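# Insert drive module under blue light and latch it

## Task

Push the drive module fully into the slot in the drive row that sits beneath the blue light, then push its latch handle downward until it clicks and lies flat. It only counts if the module and latch stay put on their own, with nothing held by the robot. Afterwards release everything and pull the grippers away.

## Robot and tools

Robot: two arms, left_arm and right_arm, each ending in a two-finger gripper. Arm bases in the scene frame: left_arm at (-0.030, +0.257, 0) m with quat_wxyz (+0.998, 0, 0, +0.069); right_arm at (+0.027, -0.258, 0) m with quat_wxyz (+0.998, 0, 0, -0.057).

Frame: one shared scene frame with its origin on the tabletop midway between the arms. +x points out over the table, +y toward left_arm, +z up. The arm names do not indicate image sides. Positions are in metres; orientations are quaternions written w first (qw, qx, qy, qz). On the gripper, fingers extend along its +z axis and close along its y axis. end_effector_position is the point between the finger pads, roughly 1 cm short of the tips. Reported hand positions can be slightly off, more so when an arm reaches far.

Row layout (used by both motion tools): a single flat list of 16 numbers covering both arms: left_arm x, y, z, qw, qx, qy, qz, opening, then right_arm x, y, z, qw, qx, qy, qz, opening. All 16 are required even if one arm is idle. x, y, z and the quaternion are an absolute target pose for that gripper in the scene frame, not an offset. Opening runs from -1 (closed) to +1 (fully open, 0.093 m).

execute_actions(actions): a list of up to 15 actions; each action is a table of up to 15 rows, one row per 1/30 s control step. A shorter table repeats its last row to fill 15 steps. An empty list just returns state and images. A target more than 0.6 m from the gripper's current position along any of its own axes gets the action rejected for both arms; if the first action fails this, or any action is malformed, nothing runs.

move(target, speed, blocking): target is one 16-number row as above (an absolute pose per arm). The gripper follows a straight line to it; both arms finish together, taking 0.5 to 10 s (cut off at 10 s). speed is in m/s, 0.002 to 0.5, default 0.25; turning is capped at twice that in rad/s. Grippers rotate the shorter way. Paths ignore obstacles and the other arm, and grippers may lag, wander or overshoot speed, mostly near full arm extension. Faster contact hits harder; aiming further past a contact presses harder. blocking=false returns after 0.5 s while motion continues; until an end is reported, call wait or stop before sending other motion.

wait(seconds): 0 to 10 s, arms keep their last command; returns early if a running move ends. stop(): brakes a running move (needs room to decelerate; fingers keep moving). zoom_image(camera, region): camera is cam_high, cam_low, cam_left_wrist or cam_right_wrist; region is [x0, y0, x1, y1] pixels, top-left origin, at most 504 by 504. show_instructions(): shows the reference pages. read_manual(section): licence texts only. finished_scene(scene): ends the scene, irreversible; call it only after letting go and moving clear.

Controller behaviour: each step, the commanded pose is clamped to within 70 mm and 16 degrees of the measured pose, so far targets take several actions, and after an action the arm only continues to its last clamped pose. Position wins over orientation when both cannot be met. Joint friction can leave the gripper up to about 31 mm short, and tiny commands may not move it. To hold an arm still, resend its exact last reported position and quaternion plus its intended opening every call; to keep orientation, repeat the same quaternion in every row rather than copying the drifted reported one.

Results: a state line 'left_arm: … | right_arm: …' with each gripper's position and quaternion; 'Hand target' lines showing the pose being driven toward; step readings of end_effector_position, with HELD marking steps where an arm's command was held back; 'pose unreachable' when the clearance check altered or blocked that arm's command; joint positions ending with finger opening in metres. A move adds a 'move:' line giving the ending (done, off_target, moving, held, fault), the limits that acted (paced = target clipped; held = some steps blocked, after which the arm may surge faster) and each gripper's distance to its pose. If only one arm is named, the other finished normally. FAULT or OVER-TEMPERATURE FAULT lines mean that arm stopped.

Gripping: grip_measured is the finger motor reading, +1 open to -1 closed; pads meet near -0.94 and each mm of object width adds about 0.0208, with a fixed per-gripper error up to 0.02. Commanding below the width reading squeezes harder, up to about 50-62 N per pad. Keep sending the closing value to keep holding. Motors heat when holding loads: MOTOR HOT from 75 °C, a 10 s stop at 90 °C, and at 100 °C the arm goes limp and drops.

Joint ranges (rad): waist -2.618 to 3.054, shoulder 0 to 3.142, elbow 0 to 3.142, wrist pitch -1.571 to 1.571, wrist yaw -1.571 to 1.571, wrist roll -2.094 to 2.094.

Avoid: dropping the module, slamming it into the slot, hard pushes, the arms striking or pressing each other, and anything leaving the table (that fails the task). Expect occasional tugs on held parts or nudges to loose ones.

Each tool is called as a command line: name --argument value for each argument, lists and objects as JSON in quotes; but a table of rows of numbers goes row by row, as --pt "numbers of a row", without its own name.

Reference images:

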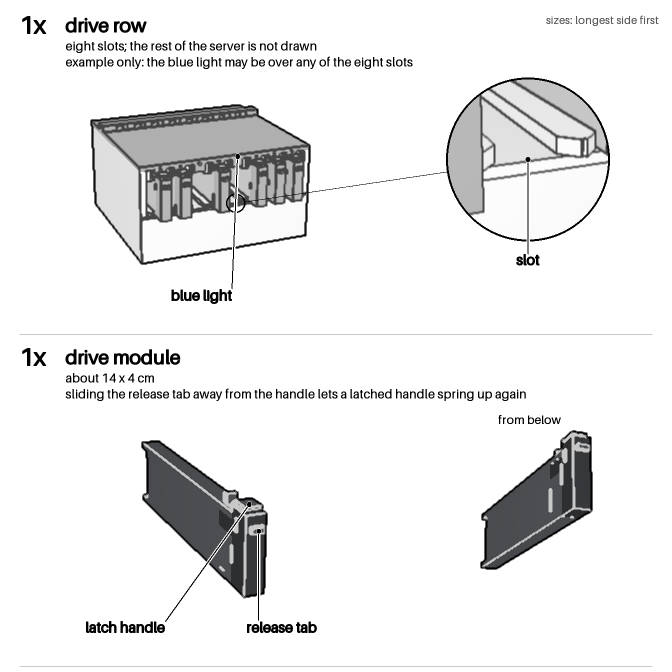

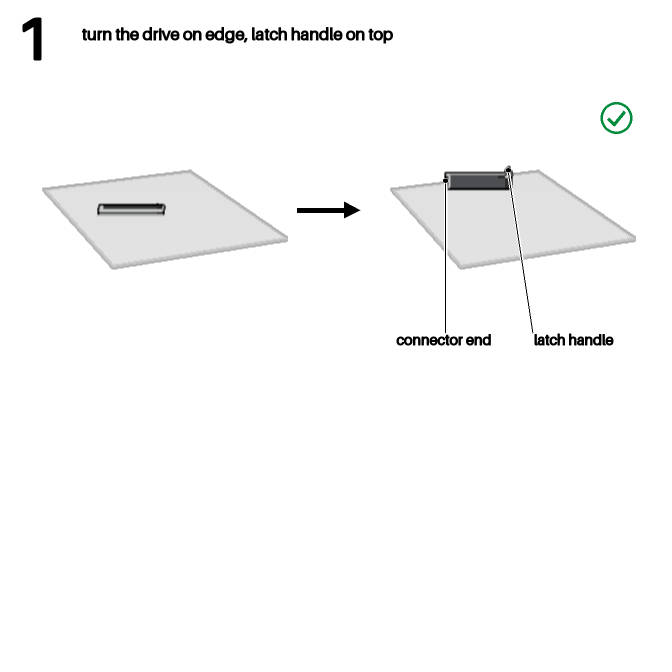

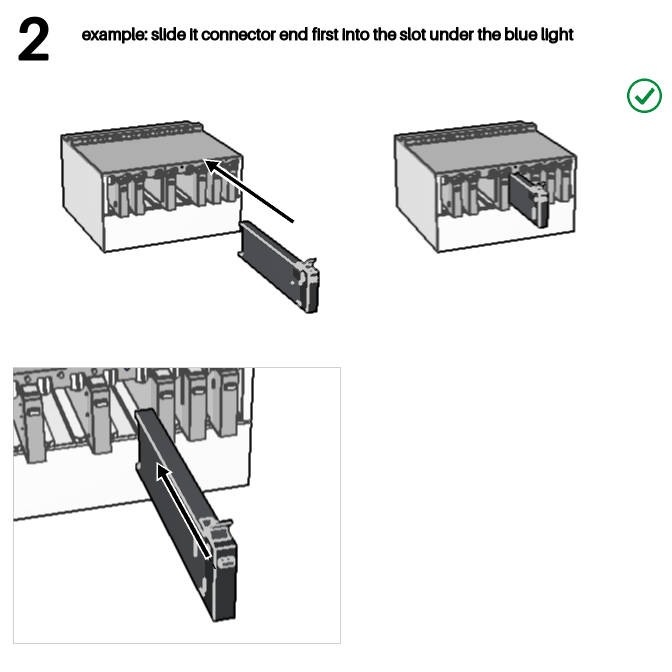

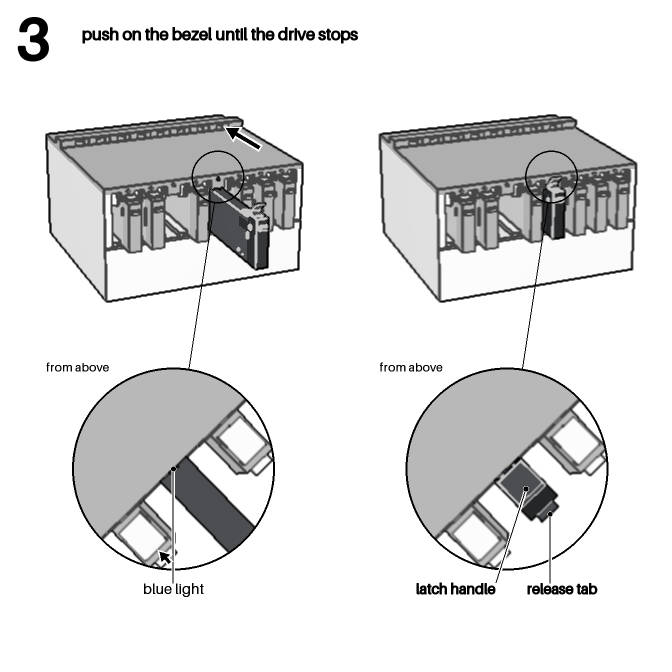

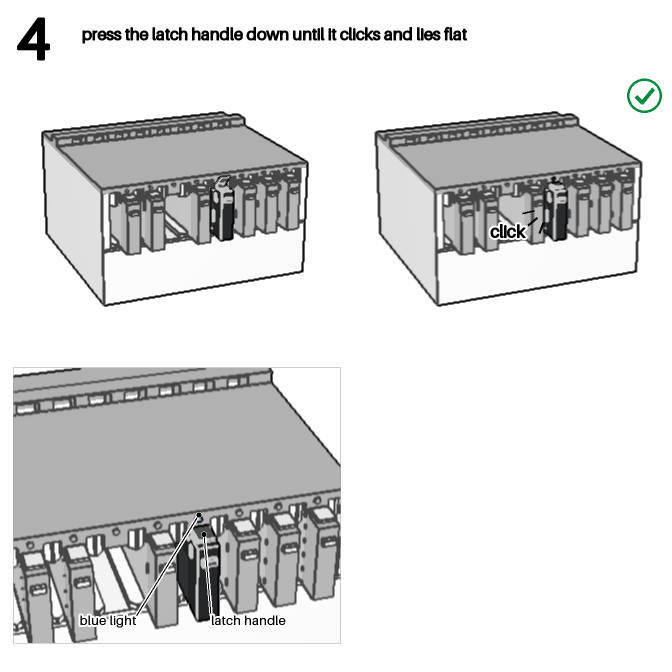

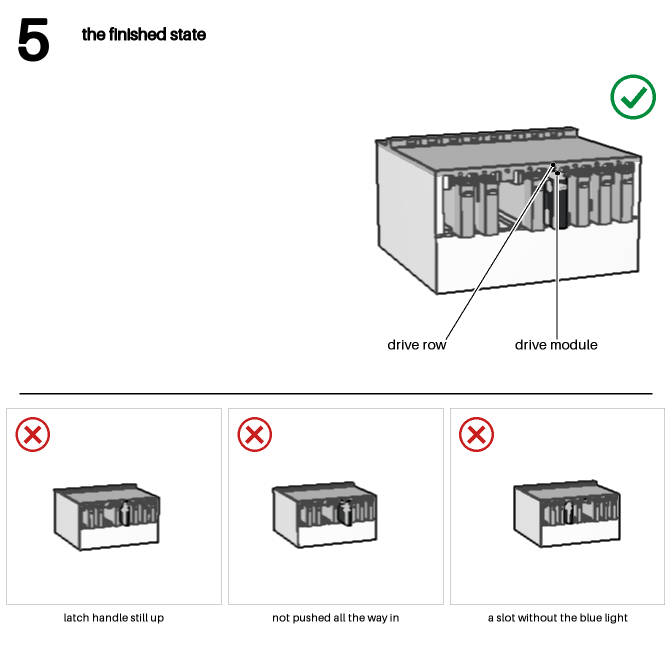

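## Session

execute_actions --actions '[]'

show_instructions

Scene clock: 0.00 s.
left_arm: end_effector_position=(+0.5426, +0.3311, +0.3466) grip_measured=+0.981 end_effector_quat_wxyz=(+0.645, -0.068, +0.742, -0.172) | right_arm: end_effector_position=(+0.2395, -0.3716, +0.1743) grip_measured=+1.000 end_effector_quat_wxyz=(+0.016, +0.643, +0.764, +0.056)
Joint positions: left_arm=[ 0.108  1.856  1.643  0.093  0.412 -0.305  0.092] | right_arm=[-0.453  1.418  1.341 -1.447 -0.106  0.834  0.093]
Joint velocities: left_arm=[ 0.007 -0.012 -0.022 -0.051  0.022  0.022 -0.001] | right_arm=[-0.012 -0.007  0.002 -0.007  0.037 -0.007  0.   ]
Hand target (left_arm): +0.543, +0.331, +0.347; +0.645, -0.068, +0.742, -0.172
Hand target (right_arm): +0.240, -0.372, +0.174; +0.016, +0.643, +0.764, +0.056

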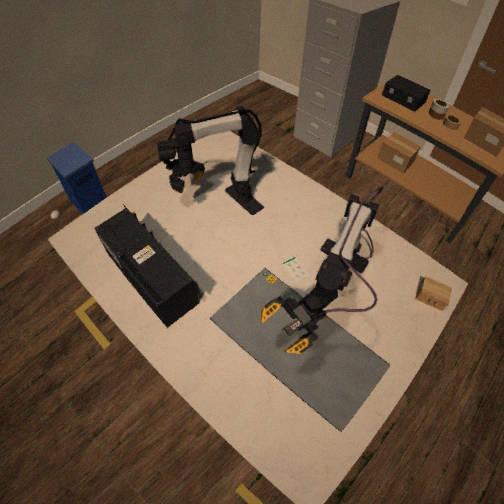

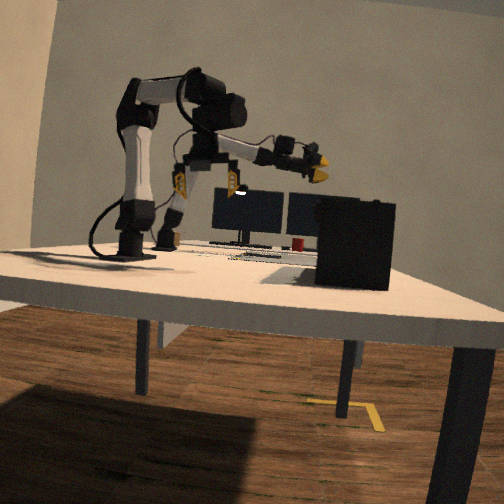

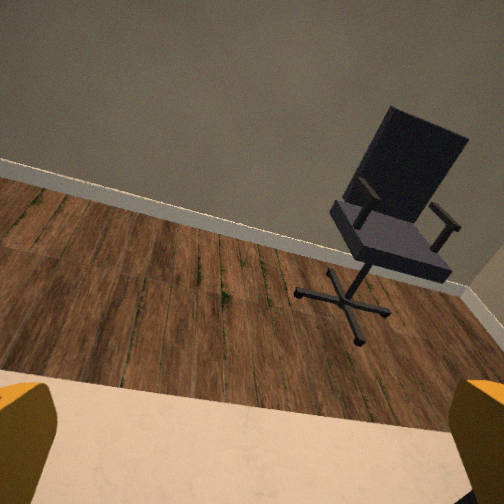

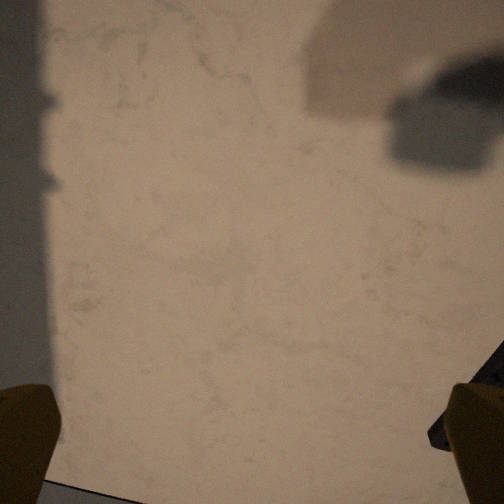

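Reference images for this scene: manual page 1, manual page 2, manual page 3, manual page 4, manual page 5, manual page 6.

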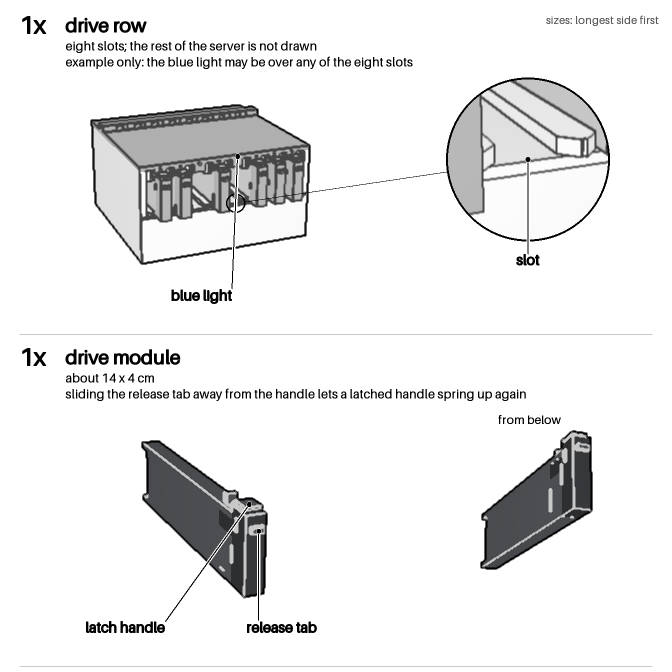

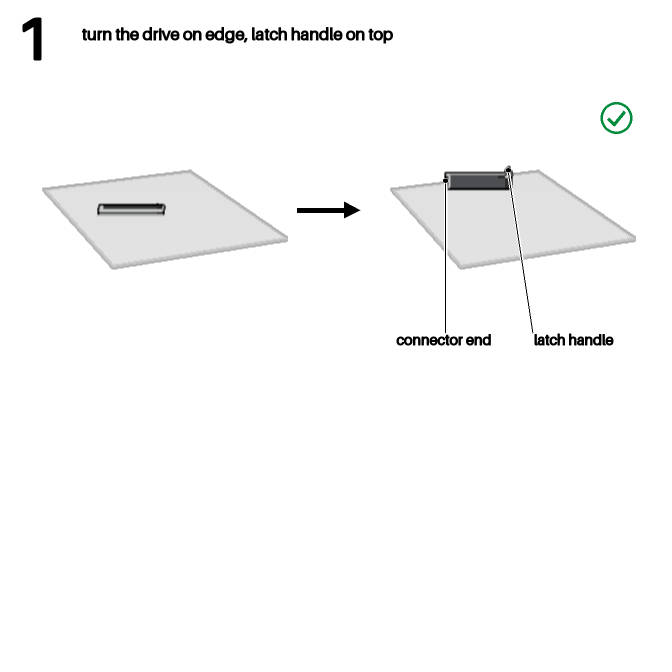

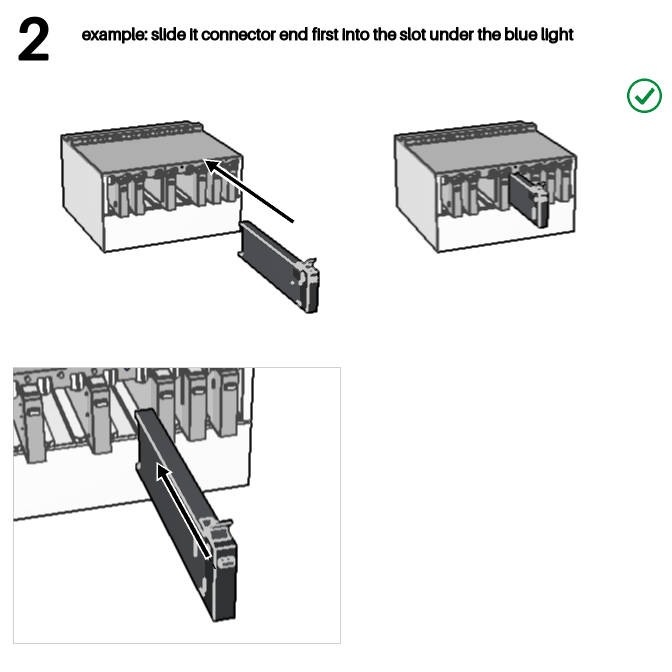

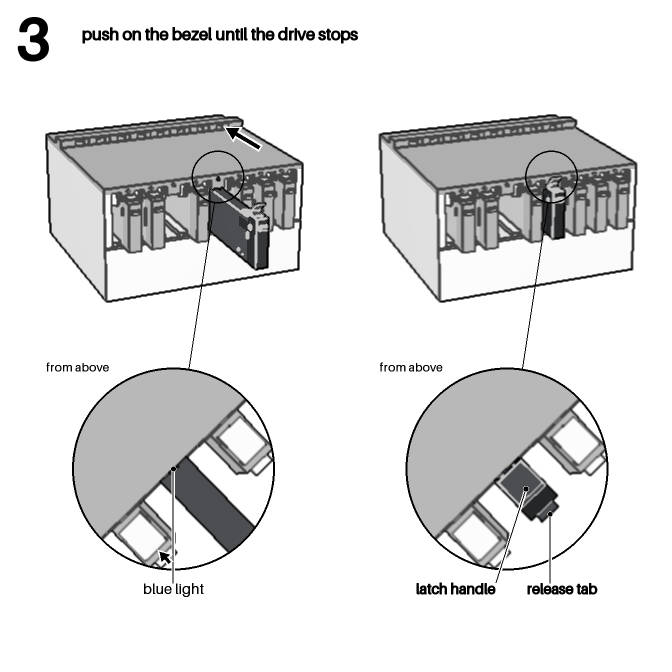

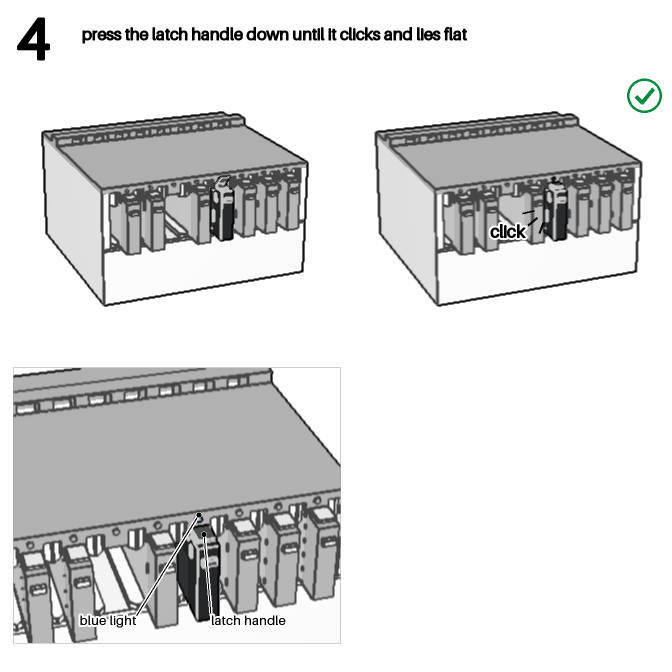

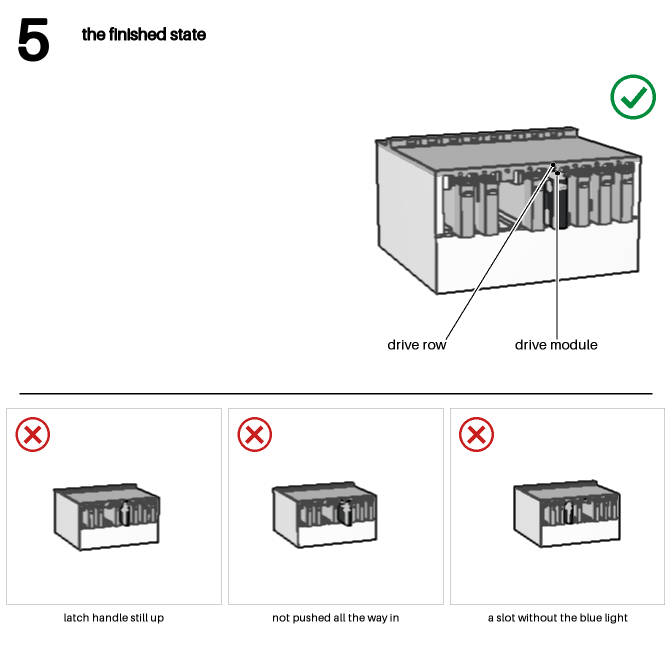

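move --target '[0.25,0.28,0.25,0.17,0,0.985,0,1,0.2,-0.3,0.2,0.64,0,0.766,0,1]' --speed 0.3

Scene clock: 9.40 s.
left_arm: end_effector_position=(+0.2549, +0.2863, +0.2503) grip_measured=+0.981 end_effector_quat_wxyz=(+0.171, -0.012, +0.985, -0.009) | right_arm: end_effector_position=(+0.2004, -0.2962, +0.2009) grip_measured=+1.000 end_effector_quat_wxyz=(+0.639, +0.005, +0.769, -0.013)
Joint positions: left_arm=[ 0.     1.403  1.591 -1.42   0.061  0.103  0.092] | right_arm=[-1.242  0.138  0.426 -0.947 -1.269 -0.65   0.093]
Joint velocities: left_arm=[ 0.017  0.012  0.012  0.037 -0.022 -0.007 -0.001] | right_arm=[-0.032  0.022  0.012 -0.051 -0.066 -0.081  0.   ]
Hand target (left_arm): +0.251, +0.284, +0.252; +0.171, -0.006, +0.985, -0.006
Hand target (right_arm): +0.200, -0.298, +0.200; +0.640, +0.009, +0.768, -0.008
Off the commanded pose (left_arm): 0.008 m, 2 deg.
Off the commanded pose (right_arm): 0.004 m, 2 deg.
move: done

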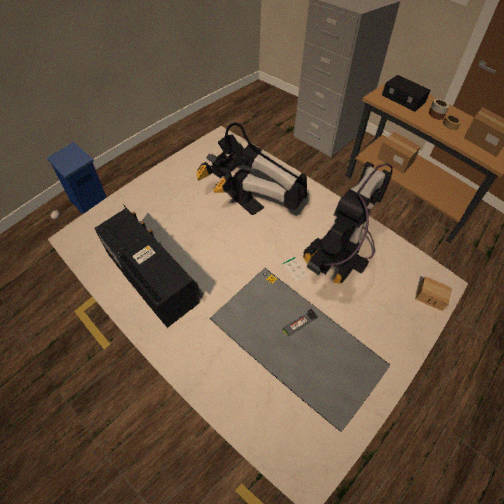

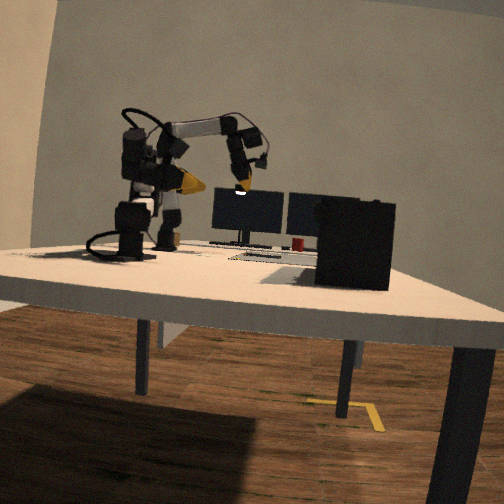

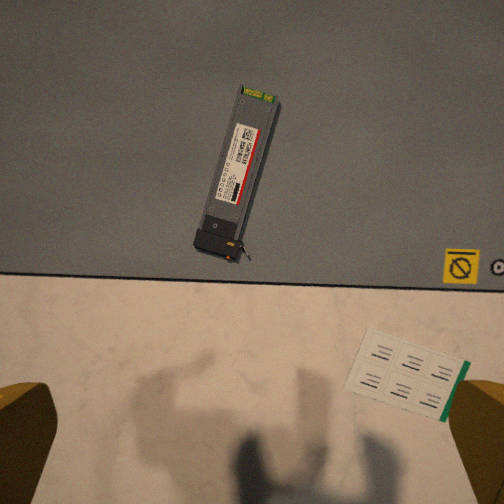

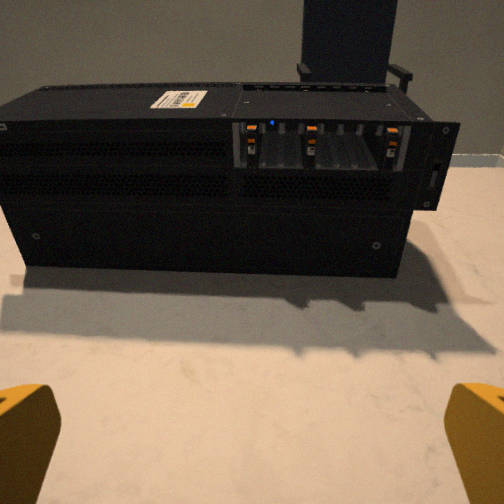

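zoom_image --camera "cam_left_wrist" --region '[150,70,350,270]'

zoom_image --camera "cam_right_wrist" --region '[220,90,420,200]'

Region (150, 70, 350, 270) of cam_left_wrist's 504x504 image, scaled by 2.520, with more detail than that image has.

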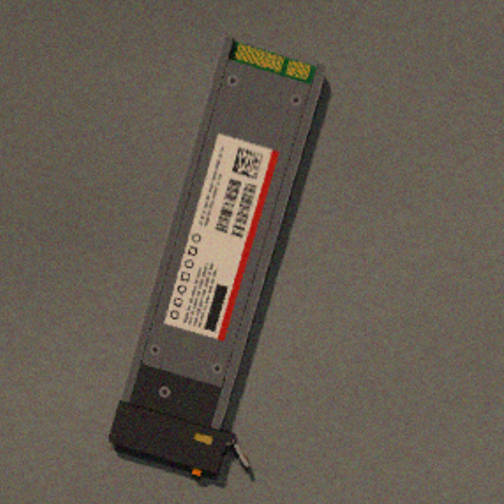

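Region (220, 90, 420, 200) of cam_right_wrist's 504x504 image, scaled by 2.520, with more detail than that image has; it fills the top 277 rows of this view, and the rest is white.

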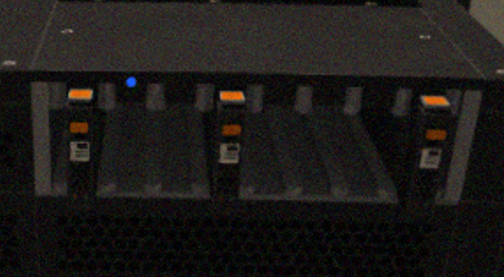

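move --target '[0.367,0.292,0.08,0,0.122,0.9925,0,0.4,0.33,-0.27,0.2,0.574,0,0.819,0,0.0]' --speed 0.25

Scene clock: 36.43 s.
left_arm: end_effector_position=(+0.3602, +0.2916, +0.0733) grip_measured=+0.401 end_effector_quat_wxyz=(-0.008, +0.110, +0.994, -0.006) | right_arm: end_effector_position=(+0.3253, -0.2744, +0.1885) grip_measured=+0.002 end_effector_quat_wxyz=(+0.566, +0.001, +0.825, -0.001)
Joint positions: left_arm=[-0.046  2.065  1.704 -1.228  0.008  0.313  0.064] | right_arm=[-0.001  0.715  0.432 -0.087 -0.106 -0.041  0.045]
Joint velocities: left_arm=[ 0.002 -0.002 -0.012  0.051 -0.022  0.037  0.002] | right_arm=[-0.017 -0.007  0.022 -0.007  0.051  0.007 -0.   ]
Hand target (left_arm): +0.365, +0.290, +0.079; -0.000, +0.119, +0.993, -0.001
Hand target (right_arm): +0.331, -0.273, +0.202; +0.579, -0.000, +0.816, -0.001
Off the commanded pose (left_arm): 0.010 m, 2 deg.
Off the commanded pose (right_arm): 0.013 m, 1 deg.
move: off_target (right_arm)

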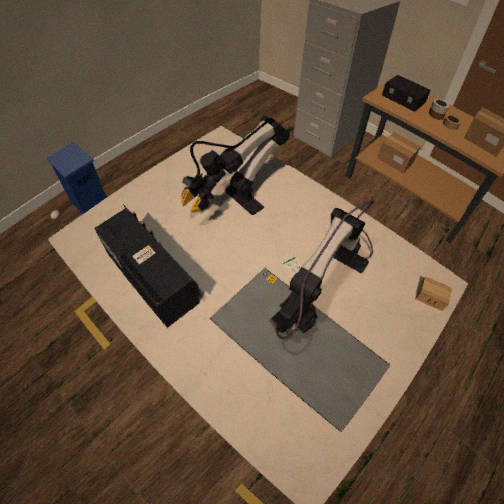

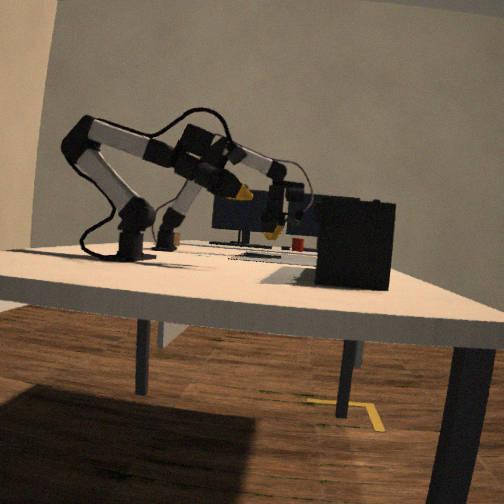

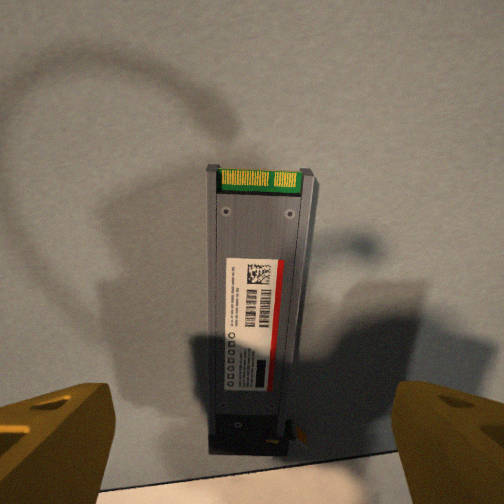

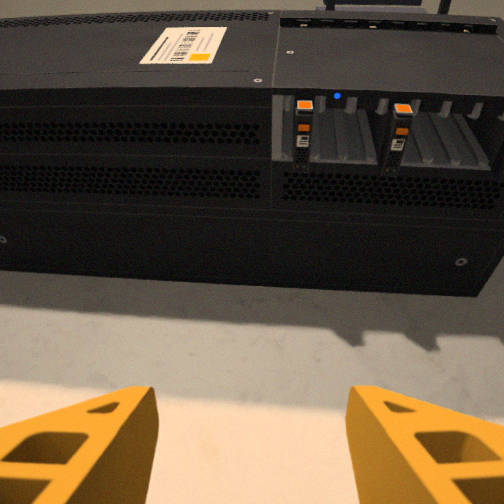

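move --target '[0.367,0.29,0.024,0,0.14,0.99,0,0.4,0.257,-0.065,0.23,0.539,-0.28,0.77,0.196,0.0]' --speed 0.15

Scene clock: 43.77 s.
left_arm: end_effector_position=(+0.3701, +0.2926, +0.0327) grip_measured=+0.401 end_effector_quat_wxyz=(+0.010, +0.131, +0.991, -0.002) | right_arm: end_effector_position=(+0.2573, -0.0685, +0.2169) grip_measured=+0.002 end_effector_quat_wxyz=(+0.533, -0.281, +0.775, +0.191)
Joint positions: left_arm=[-0.046  2.1    1.594 -1.046  0.007  0.354  0.064] | right_arm=[ 0.799  0.711  0.544 -0.201 -0.007 -0.007  0.045]
Joint velocities: left_arm=[-0.002 -0.007 -0.012  0.007  0.051 -0.022  0.   ] | right_arm=[-0.002 -0.007  0.007 -0.022  0.007 -0.007  0.   ]
Hand target (left_arm): +0.366, +0.290, +0.024; -0.000, +0.140, +0.990, -0.000
Hand target (right_arm): +0.260, -0.063, +0.230; +0.544, -0.279, +0.766, +0.197
Off the commanded pose (left_arm): 0.010 m, 2 deg.
Off the commanded pose (right_arm): 0.014 m, 1 deg.
move: off_target (right_arm)

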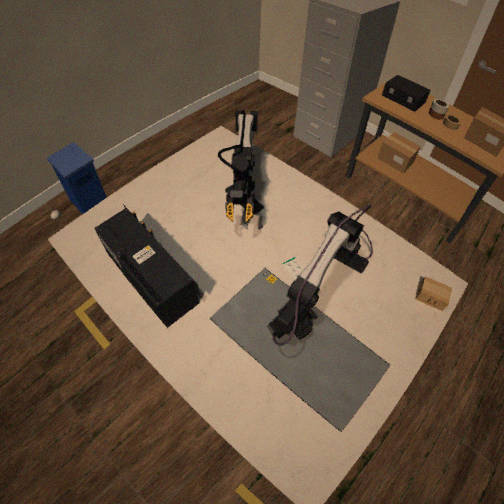

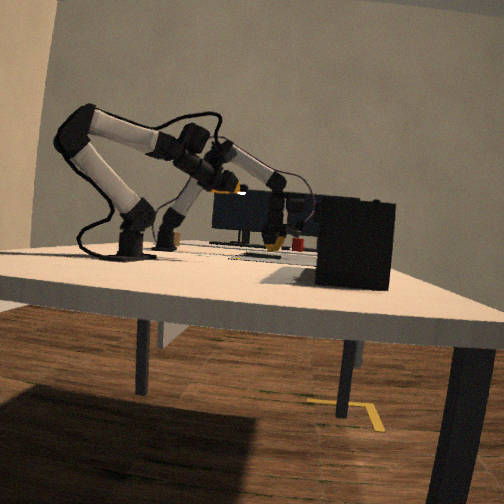

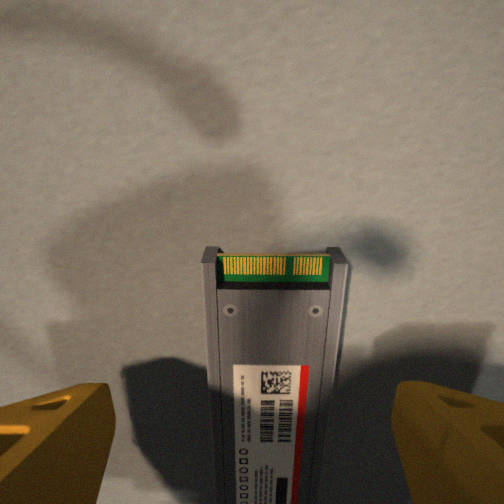

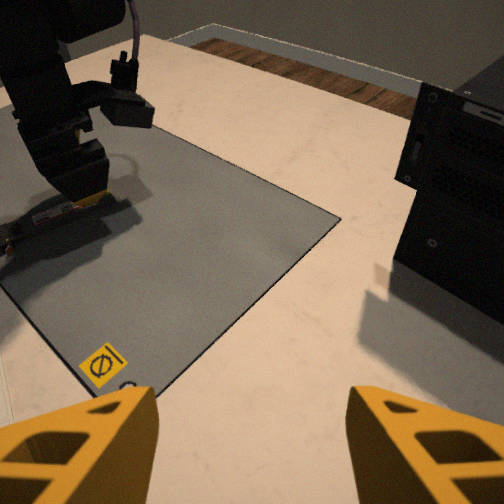

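move --target '[0.36,0.284,0.006,0,0.14,0.99,0,0.4,0.257,-0.065,0.23,0.539,-0.28,0.77,0.196,0.0]' --speed 0.05

Scene clock: 49.43 s.
left_arm: end_effector_position=(+0.3634, +0.2865, +0.0130) grip_measured=+0.401 end_effector_quat_wxyz=(+0.008, +0.138, +0.990, -0.002) | right_arm: end_effector_position=(+0.2564, -0.0694, +0.2135) grip_measured=+0.002 end_effector_quat_wxyz=(+0.527, -0.282, +0.779, +0.189)
Joint positions: left_arm=[-0.06   2.1    1.512 -0.968  0.007  0.354  0.064] | right_arm=[ 0.799  0.711  0.544 -0.216 -0.007 -0.005  0.045]
Joint velocities: left_arm=[-0.002  0.007 -0.022  0.007 -0.007 -0.007 -0.002] | right_arm=[ 0.002 -0.017  0.002 -0.066 -0.051  0.051 -0.   ]
Hand target (left_arm): +0.359, +0.284, +0.006; -0.000, +0.140, +0.990, -0.000
Hand target (right_arm): +0.257, -0.065, +0.230; +0.539, -0.280, +0.770, +0.196
Off the commanded pose (left_arm): 0.008 m, 1 deg.
Off the commanded pose (right_arm): 0.017 m, 2 deg.
move: off_target (right_arm)

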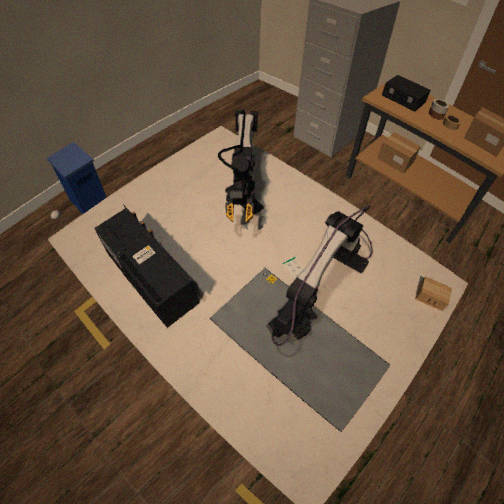

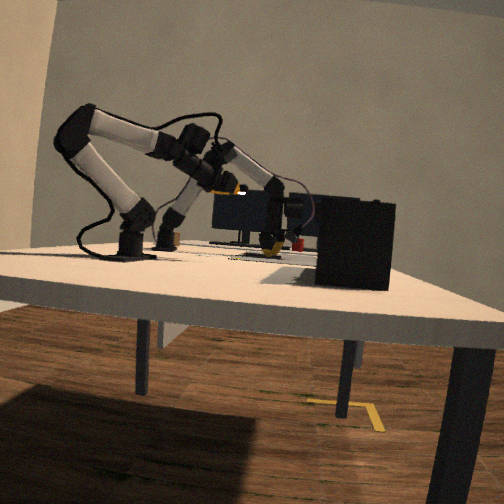

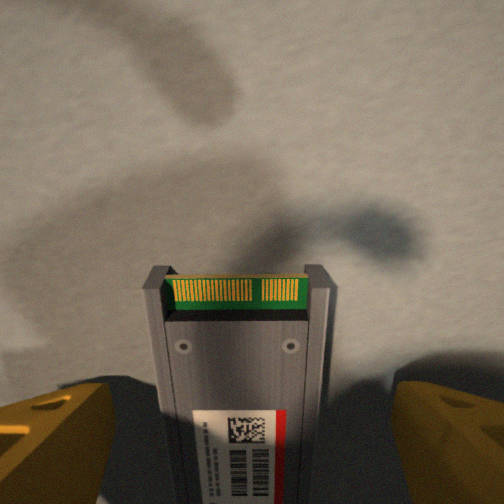

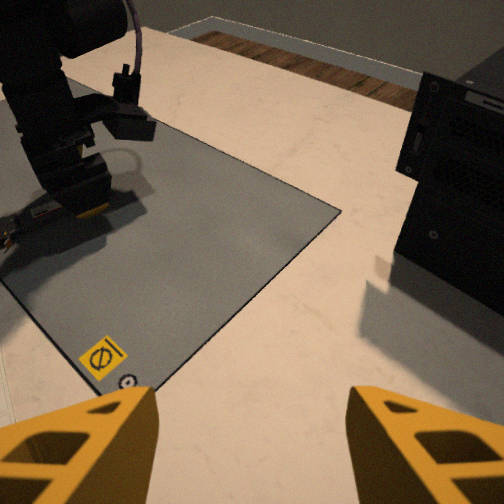

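execute_actions --actions '[[[0.36,0.286,0.008,0,0.14,0.99,0,0.2,0.257,-0.065,0.23,0.539,-0.28,0.77,0.196,0.0],[0.36,0.286,0.008,0,0.14,0.99,0,0.1,0.257,-0.065,0.23,0.539,-0.28,0.77,0.196,0.0],[0.36,0.286,0.008,0,0.14,0.99,0,0.0,0.257,-0.065,0.23,0.539,-0.28,0.77,0.196,0.0],[0.36,0.286,0.008,0,0.14,0.99,0,-0.06,0.257,-0.065,0.23,0.539,-0.28,0.77,0.196,0.0],[0.36,0.286,0.008,0,0.14,0.99,0,-0.12,0.257,-0.065,0.23,0.539,-0.28,0.77,0.196,0.0],[0.36,0.286,0.008,0,0.14,0.99,0,-0.16,0.257,-0.065,0.23,0.539,-0.28,0.77,0.196,0.0],[0.36,0.286,0.008,0,0.14,0.99,0,-0.2,0.257,-0.065,0.23,0.539,-0.28,0.77,0.196,0.0],[0.36,0.286,0.008,0,0.14,0.99,0,-0.24,0.257,-0.065,0.23,0.539,-0.28,0.77,0.196,0.0],[0.36,0.286,0.008,0,0.14,0.99,0,-0.28,0.257,-0.065,0.23,0.539,-0.28,0.77,0.196,0.0],[0.36,0.286,0.008,0,0.14,0.99,0,-0.32,0.257,-0.065,0.23,0.539,-0.28,0.77,0.196,0.0],[0.36,0.286,0.008,0,0.14,0.99,0,-0.36,0.257,-0.065,0.23,0.539,-0.28,0.77,0.196,0.0],[0.36,0.286,0.008,0,0.14,0.99,0,-0.4,0.257,-0.065,0.23,0.539,-0.28,0.77,0.196,0.0]]]'

move --target '[0.37,0.27,0.12,0,0.14,0.99,0,-0.4,0.257,-0.065,0.23,0.539,-0.28,0.77,0.196,0.0]' --speed 0.15

Scene clock: 56.47 s.
left_arm: end_effector_position=(+0.3637, +0.2869, +0.0131) grip_measured=-0.386 end_effector_quat_wxyz=(+0.008, +0.138, +0.990, -0.001) | right_arm: end_effector_position=(+0.2564, -0.0694, +0.2135) grip_measured=+0.002 end_effector_quat_wxyz=(+0.527, -0.281, +0.780, +0.189)
Joint positions: left_arm=[-0.06   2.1    1.512 -0.967  0.005  0.354  0.027] | right_arm=[ 0.799  0.711  0.544 -0.216 -0.007 -0.004  0.045]
Joint velocities: left_arm=[ 0.002  0.002  0.012 -0.066 -0.022 -0.022 -0.   ] | right_arm=[-0.007 -0.007  0.007  0.022  0.037  0.051  0.001]
Hand target (left_arm): +0.360, +0.286, +0.008; +0.000, +0.140, +0.990, +0.000
Hand target (right_arm): +0.257, -0.065, +0.230; +0.539, -0.279, +0.770, +0.196
Off the commanded pose (left_arm): 0.006 m, 1 deg.
Off the commanded pose (right_arm): 0.017 m, 2 deg.
Step readings (end_effector_position):
0: left_arm (+0.3637, +0.2865, +0.0131) | right_arm (+0.2564, -0.0694, +0.2135)
1: left_arm (+0.3637, +0.2865, +0.0131) | right_arm (+0.2564, -0.0694, +0.2135)
2: left_arm (+0.3637, +0.2865, +0.0131) | right_arm (+0.2564, -0.0694, +0.2135)
4: left_arm (+0.3637, +0.2865, +0.0131) | right_arm (+0.2564, -0.0694, +0.2135)
8: left_arm (+0.3637, +0.2868, +0.0131) | right_arm (+0.2564, -0.0694, +0.2135)
15: end_effector_position above

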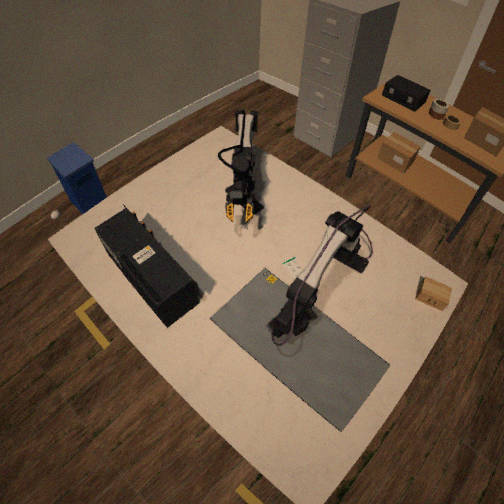

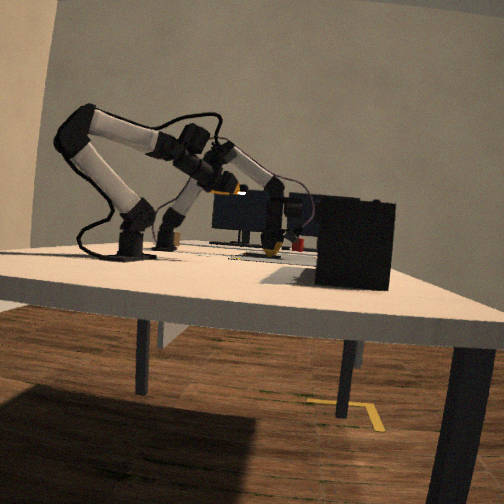

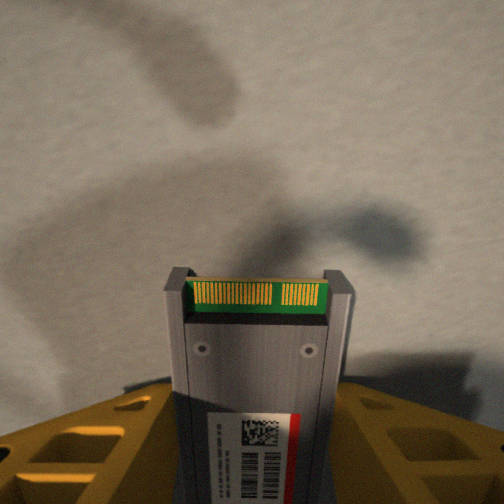

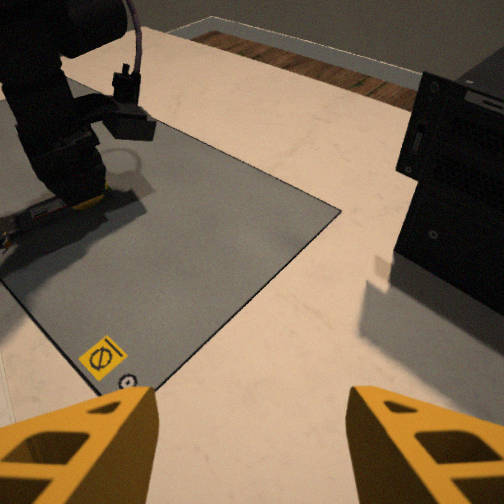

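Scene clock: 57.83 s.
left_arm: end_effector_position=(+0.3702, +0.2724, +0.1171) grip_measured=-0.386 end_effector_quat_wxyz=(+0.000, +0.141, +0.990, -0.002) | right_arm: end_effector_position=(+0.2564, -0.0695, +0.2133) grip_measured=+0.002 end_effector_quat_wxyz=(+0.526, -0.282, +0.780, +0.189)
Joint positions: left_arm=[-0.097  2.078  1.899 -1.391  0.005  0.323  0.027] | right_arm=[ 0.799  0.711  0.544 -0.217 -0.007 -0.004  0.045]
Joint velocities: left_arm=[ 0.012 -0.002 -0.002  0.022 -0.022 -0.051 -0.   ] | right_arm=[-0.017 -0.012  0.007 -0.022  0.037  0.022 -0.001]
Hand target (left_arm): +0.371, +0.270, +0.120; -0.000, +0.140, +0.990, +0.000
Hand target (right_arm): +0.257, -0.065, +0.230; +0.539, -0.280, +0.770, +0.196
Off the commanded pose (left_arm): 0.004 m, 0 deg.
Off the commanded pose (right_arm): 0.017 m, 2 deg.
move: off_target (right_arm)

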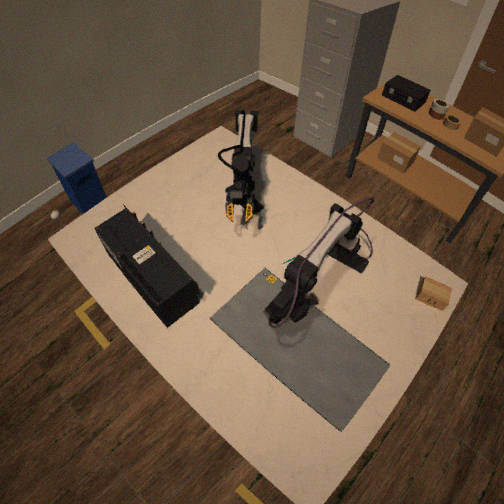

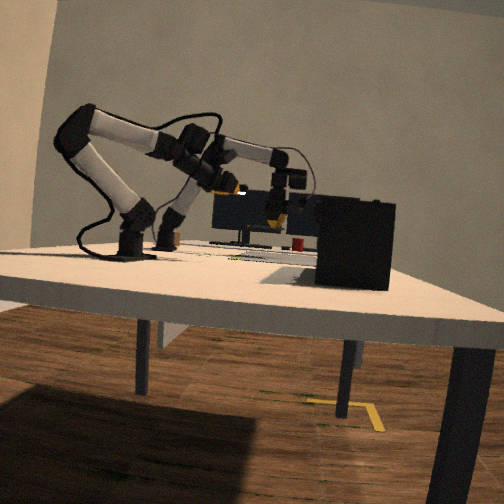

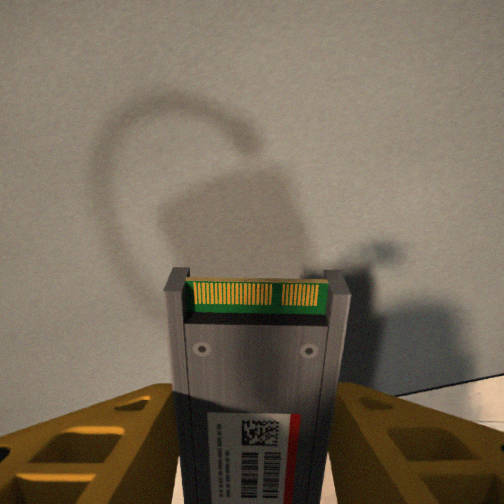

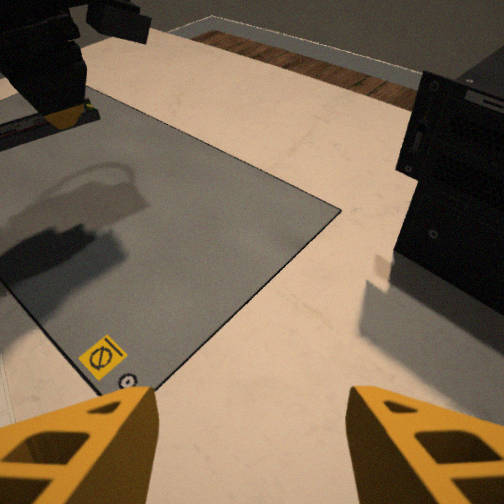

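move --target '[0.377,0.042,0.2,0.242,-0.242,0.6645,-0.6645,-0.4,0.257,-0.065,0.23,0.539,-0.28,0.77,0.196,0.0]' --speed 0.25

Scene clock: 71.87 s.
left_arm: end_effector_position=(+0.3720, +0.0460, +0.2063) grip_measured=-0.386 end_effector_quat_wxyz=(+0.246, -0.229, +0.674, -0.658) | right_arm: end_effector_position=(+0.2563, -0.0696, +0.2129) grip_measured=+0.002 end_effector_quat_wxyz=(+0.526, -0.282, +0.780, +0.189)
Joint positions: left_arm=[-0.405  1.657  0.694  0.946  0.618 -1.532  0.027] | right_arm=[ 0.799  0.711  0.544 -0.218 -0.007 -0.004  0.045]
Joint velocities: left_arm=[-0.012  0.012 -0.002  0.007  0.007  0.037  0.001] | right_arm=[-0.007 -0.002  0.002  0.037 -0.051 -0.022  0.001]
Hand target (left_arm): +0.369, +0.043, +0.201; +0.239, -0.234, +0.673, -0.660
Hand target (right_arm): +0.257, -0.065, +0.230; +0.539, -0.280, +0.770, +0.196
Off the commanded pose (left_arm): 0.009 m, 2 deg.
Off the commanded pose (right_arm): 0.018 m, 2 deg.
move: off_target (right_arm)

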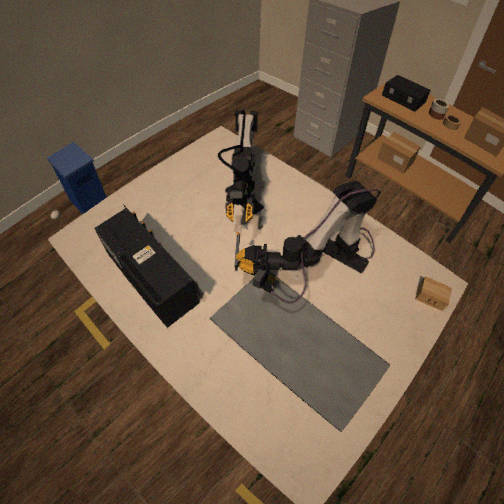

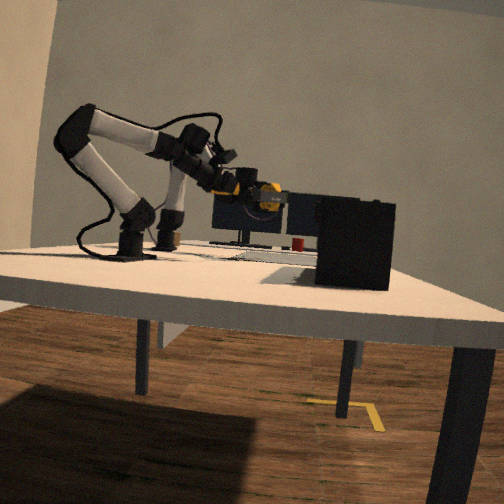

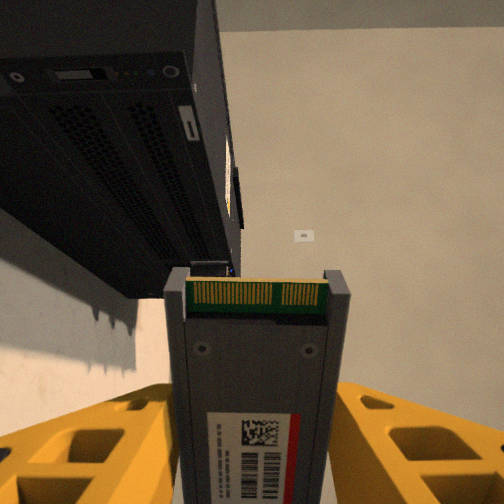

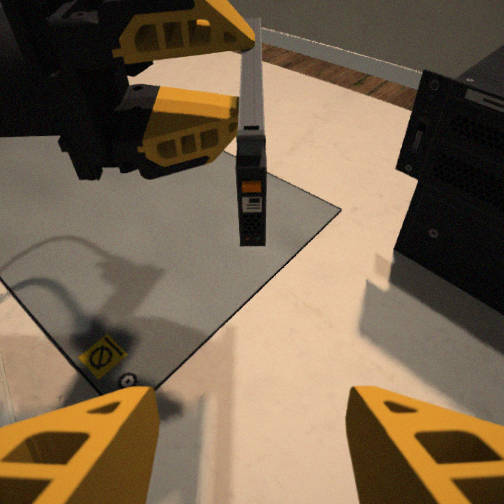

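move --target '[0.369,0.043,0.201,0.239,-0.234,0.673,-0.66,-0.4,0.303,-0.03,0.218,0.539,-0.28,0.77,0.196,-0.2]' --speed 0.08

Scene clock: 79.87 s.
left_arm: end_effector_position=(+0.3721, +0.0461, +0.2063) grip_measured=-0.386 end_effector_quat_wxyz=(+0.246, -0.230, +0.674, -0.658) | right_arm: end_effector_position=(+0.2985, -0.0351, +0.2056) grip_measured=-0.198 end_effector_quat_wxyz=(+0.528, -0.281, +0.779, +0.190)
Joint positions: left_arm=[-0.405  1.657  0.694  0.946  0.617 -1.533  0.027] | right_arm=[ 0.799  0.996  0.598  0.017 -0.007 -0.004  0.036]
Joint velocities: left_arm=[ 0.017 -0.032 -0.012 -0.051 -0.081 -0.095 -0.   ] | right_arm=[-0.007  0.002  0.017 -0.007  0.007 -0.022  0.   ]
Hand target (left_arm): +0.369, +0.043, +0.201; +0.239, -0.234, +0.673, -0.660
Hand target (right_arm): +0.304, -0.030, +0.218; +0.539, -0.280, +0.770, +0.196
Off the commanded pose (left_arm): 0.007 m, 1 deg.
Off the commanded pose (right_arm): 0.014 m, 2 deg.
move: off_target (right_arm)

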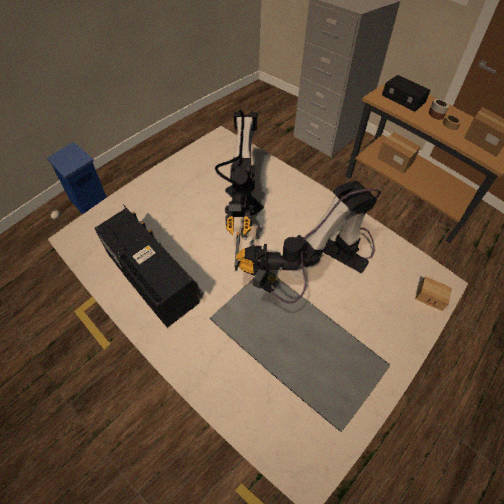

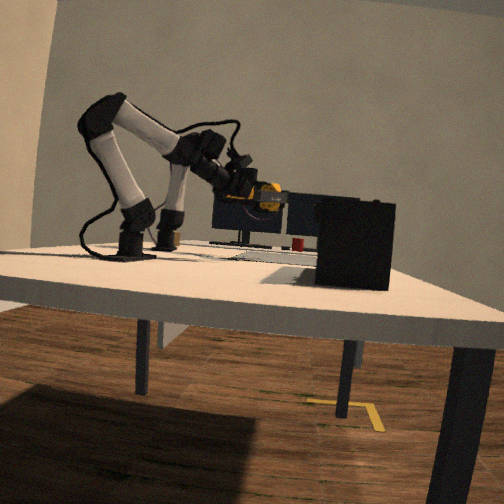

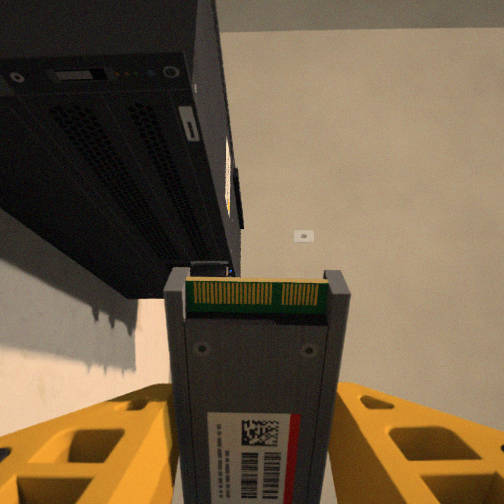

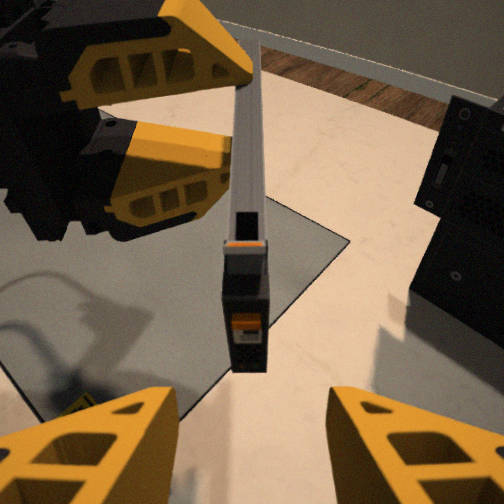

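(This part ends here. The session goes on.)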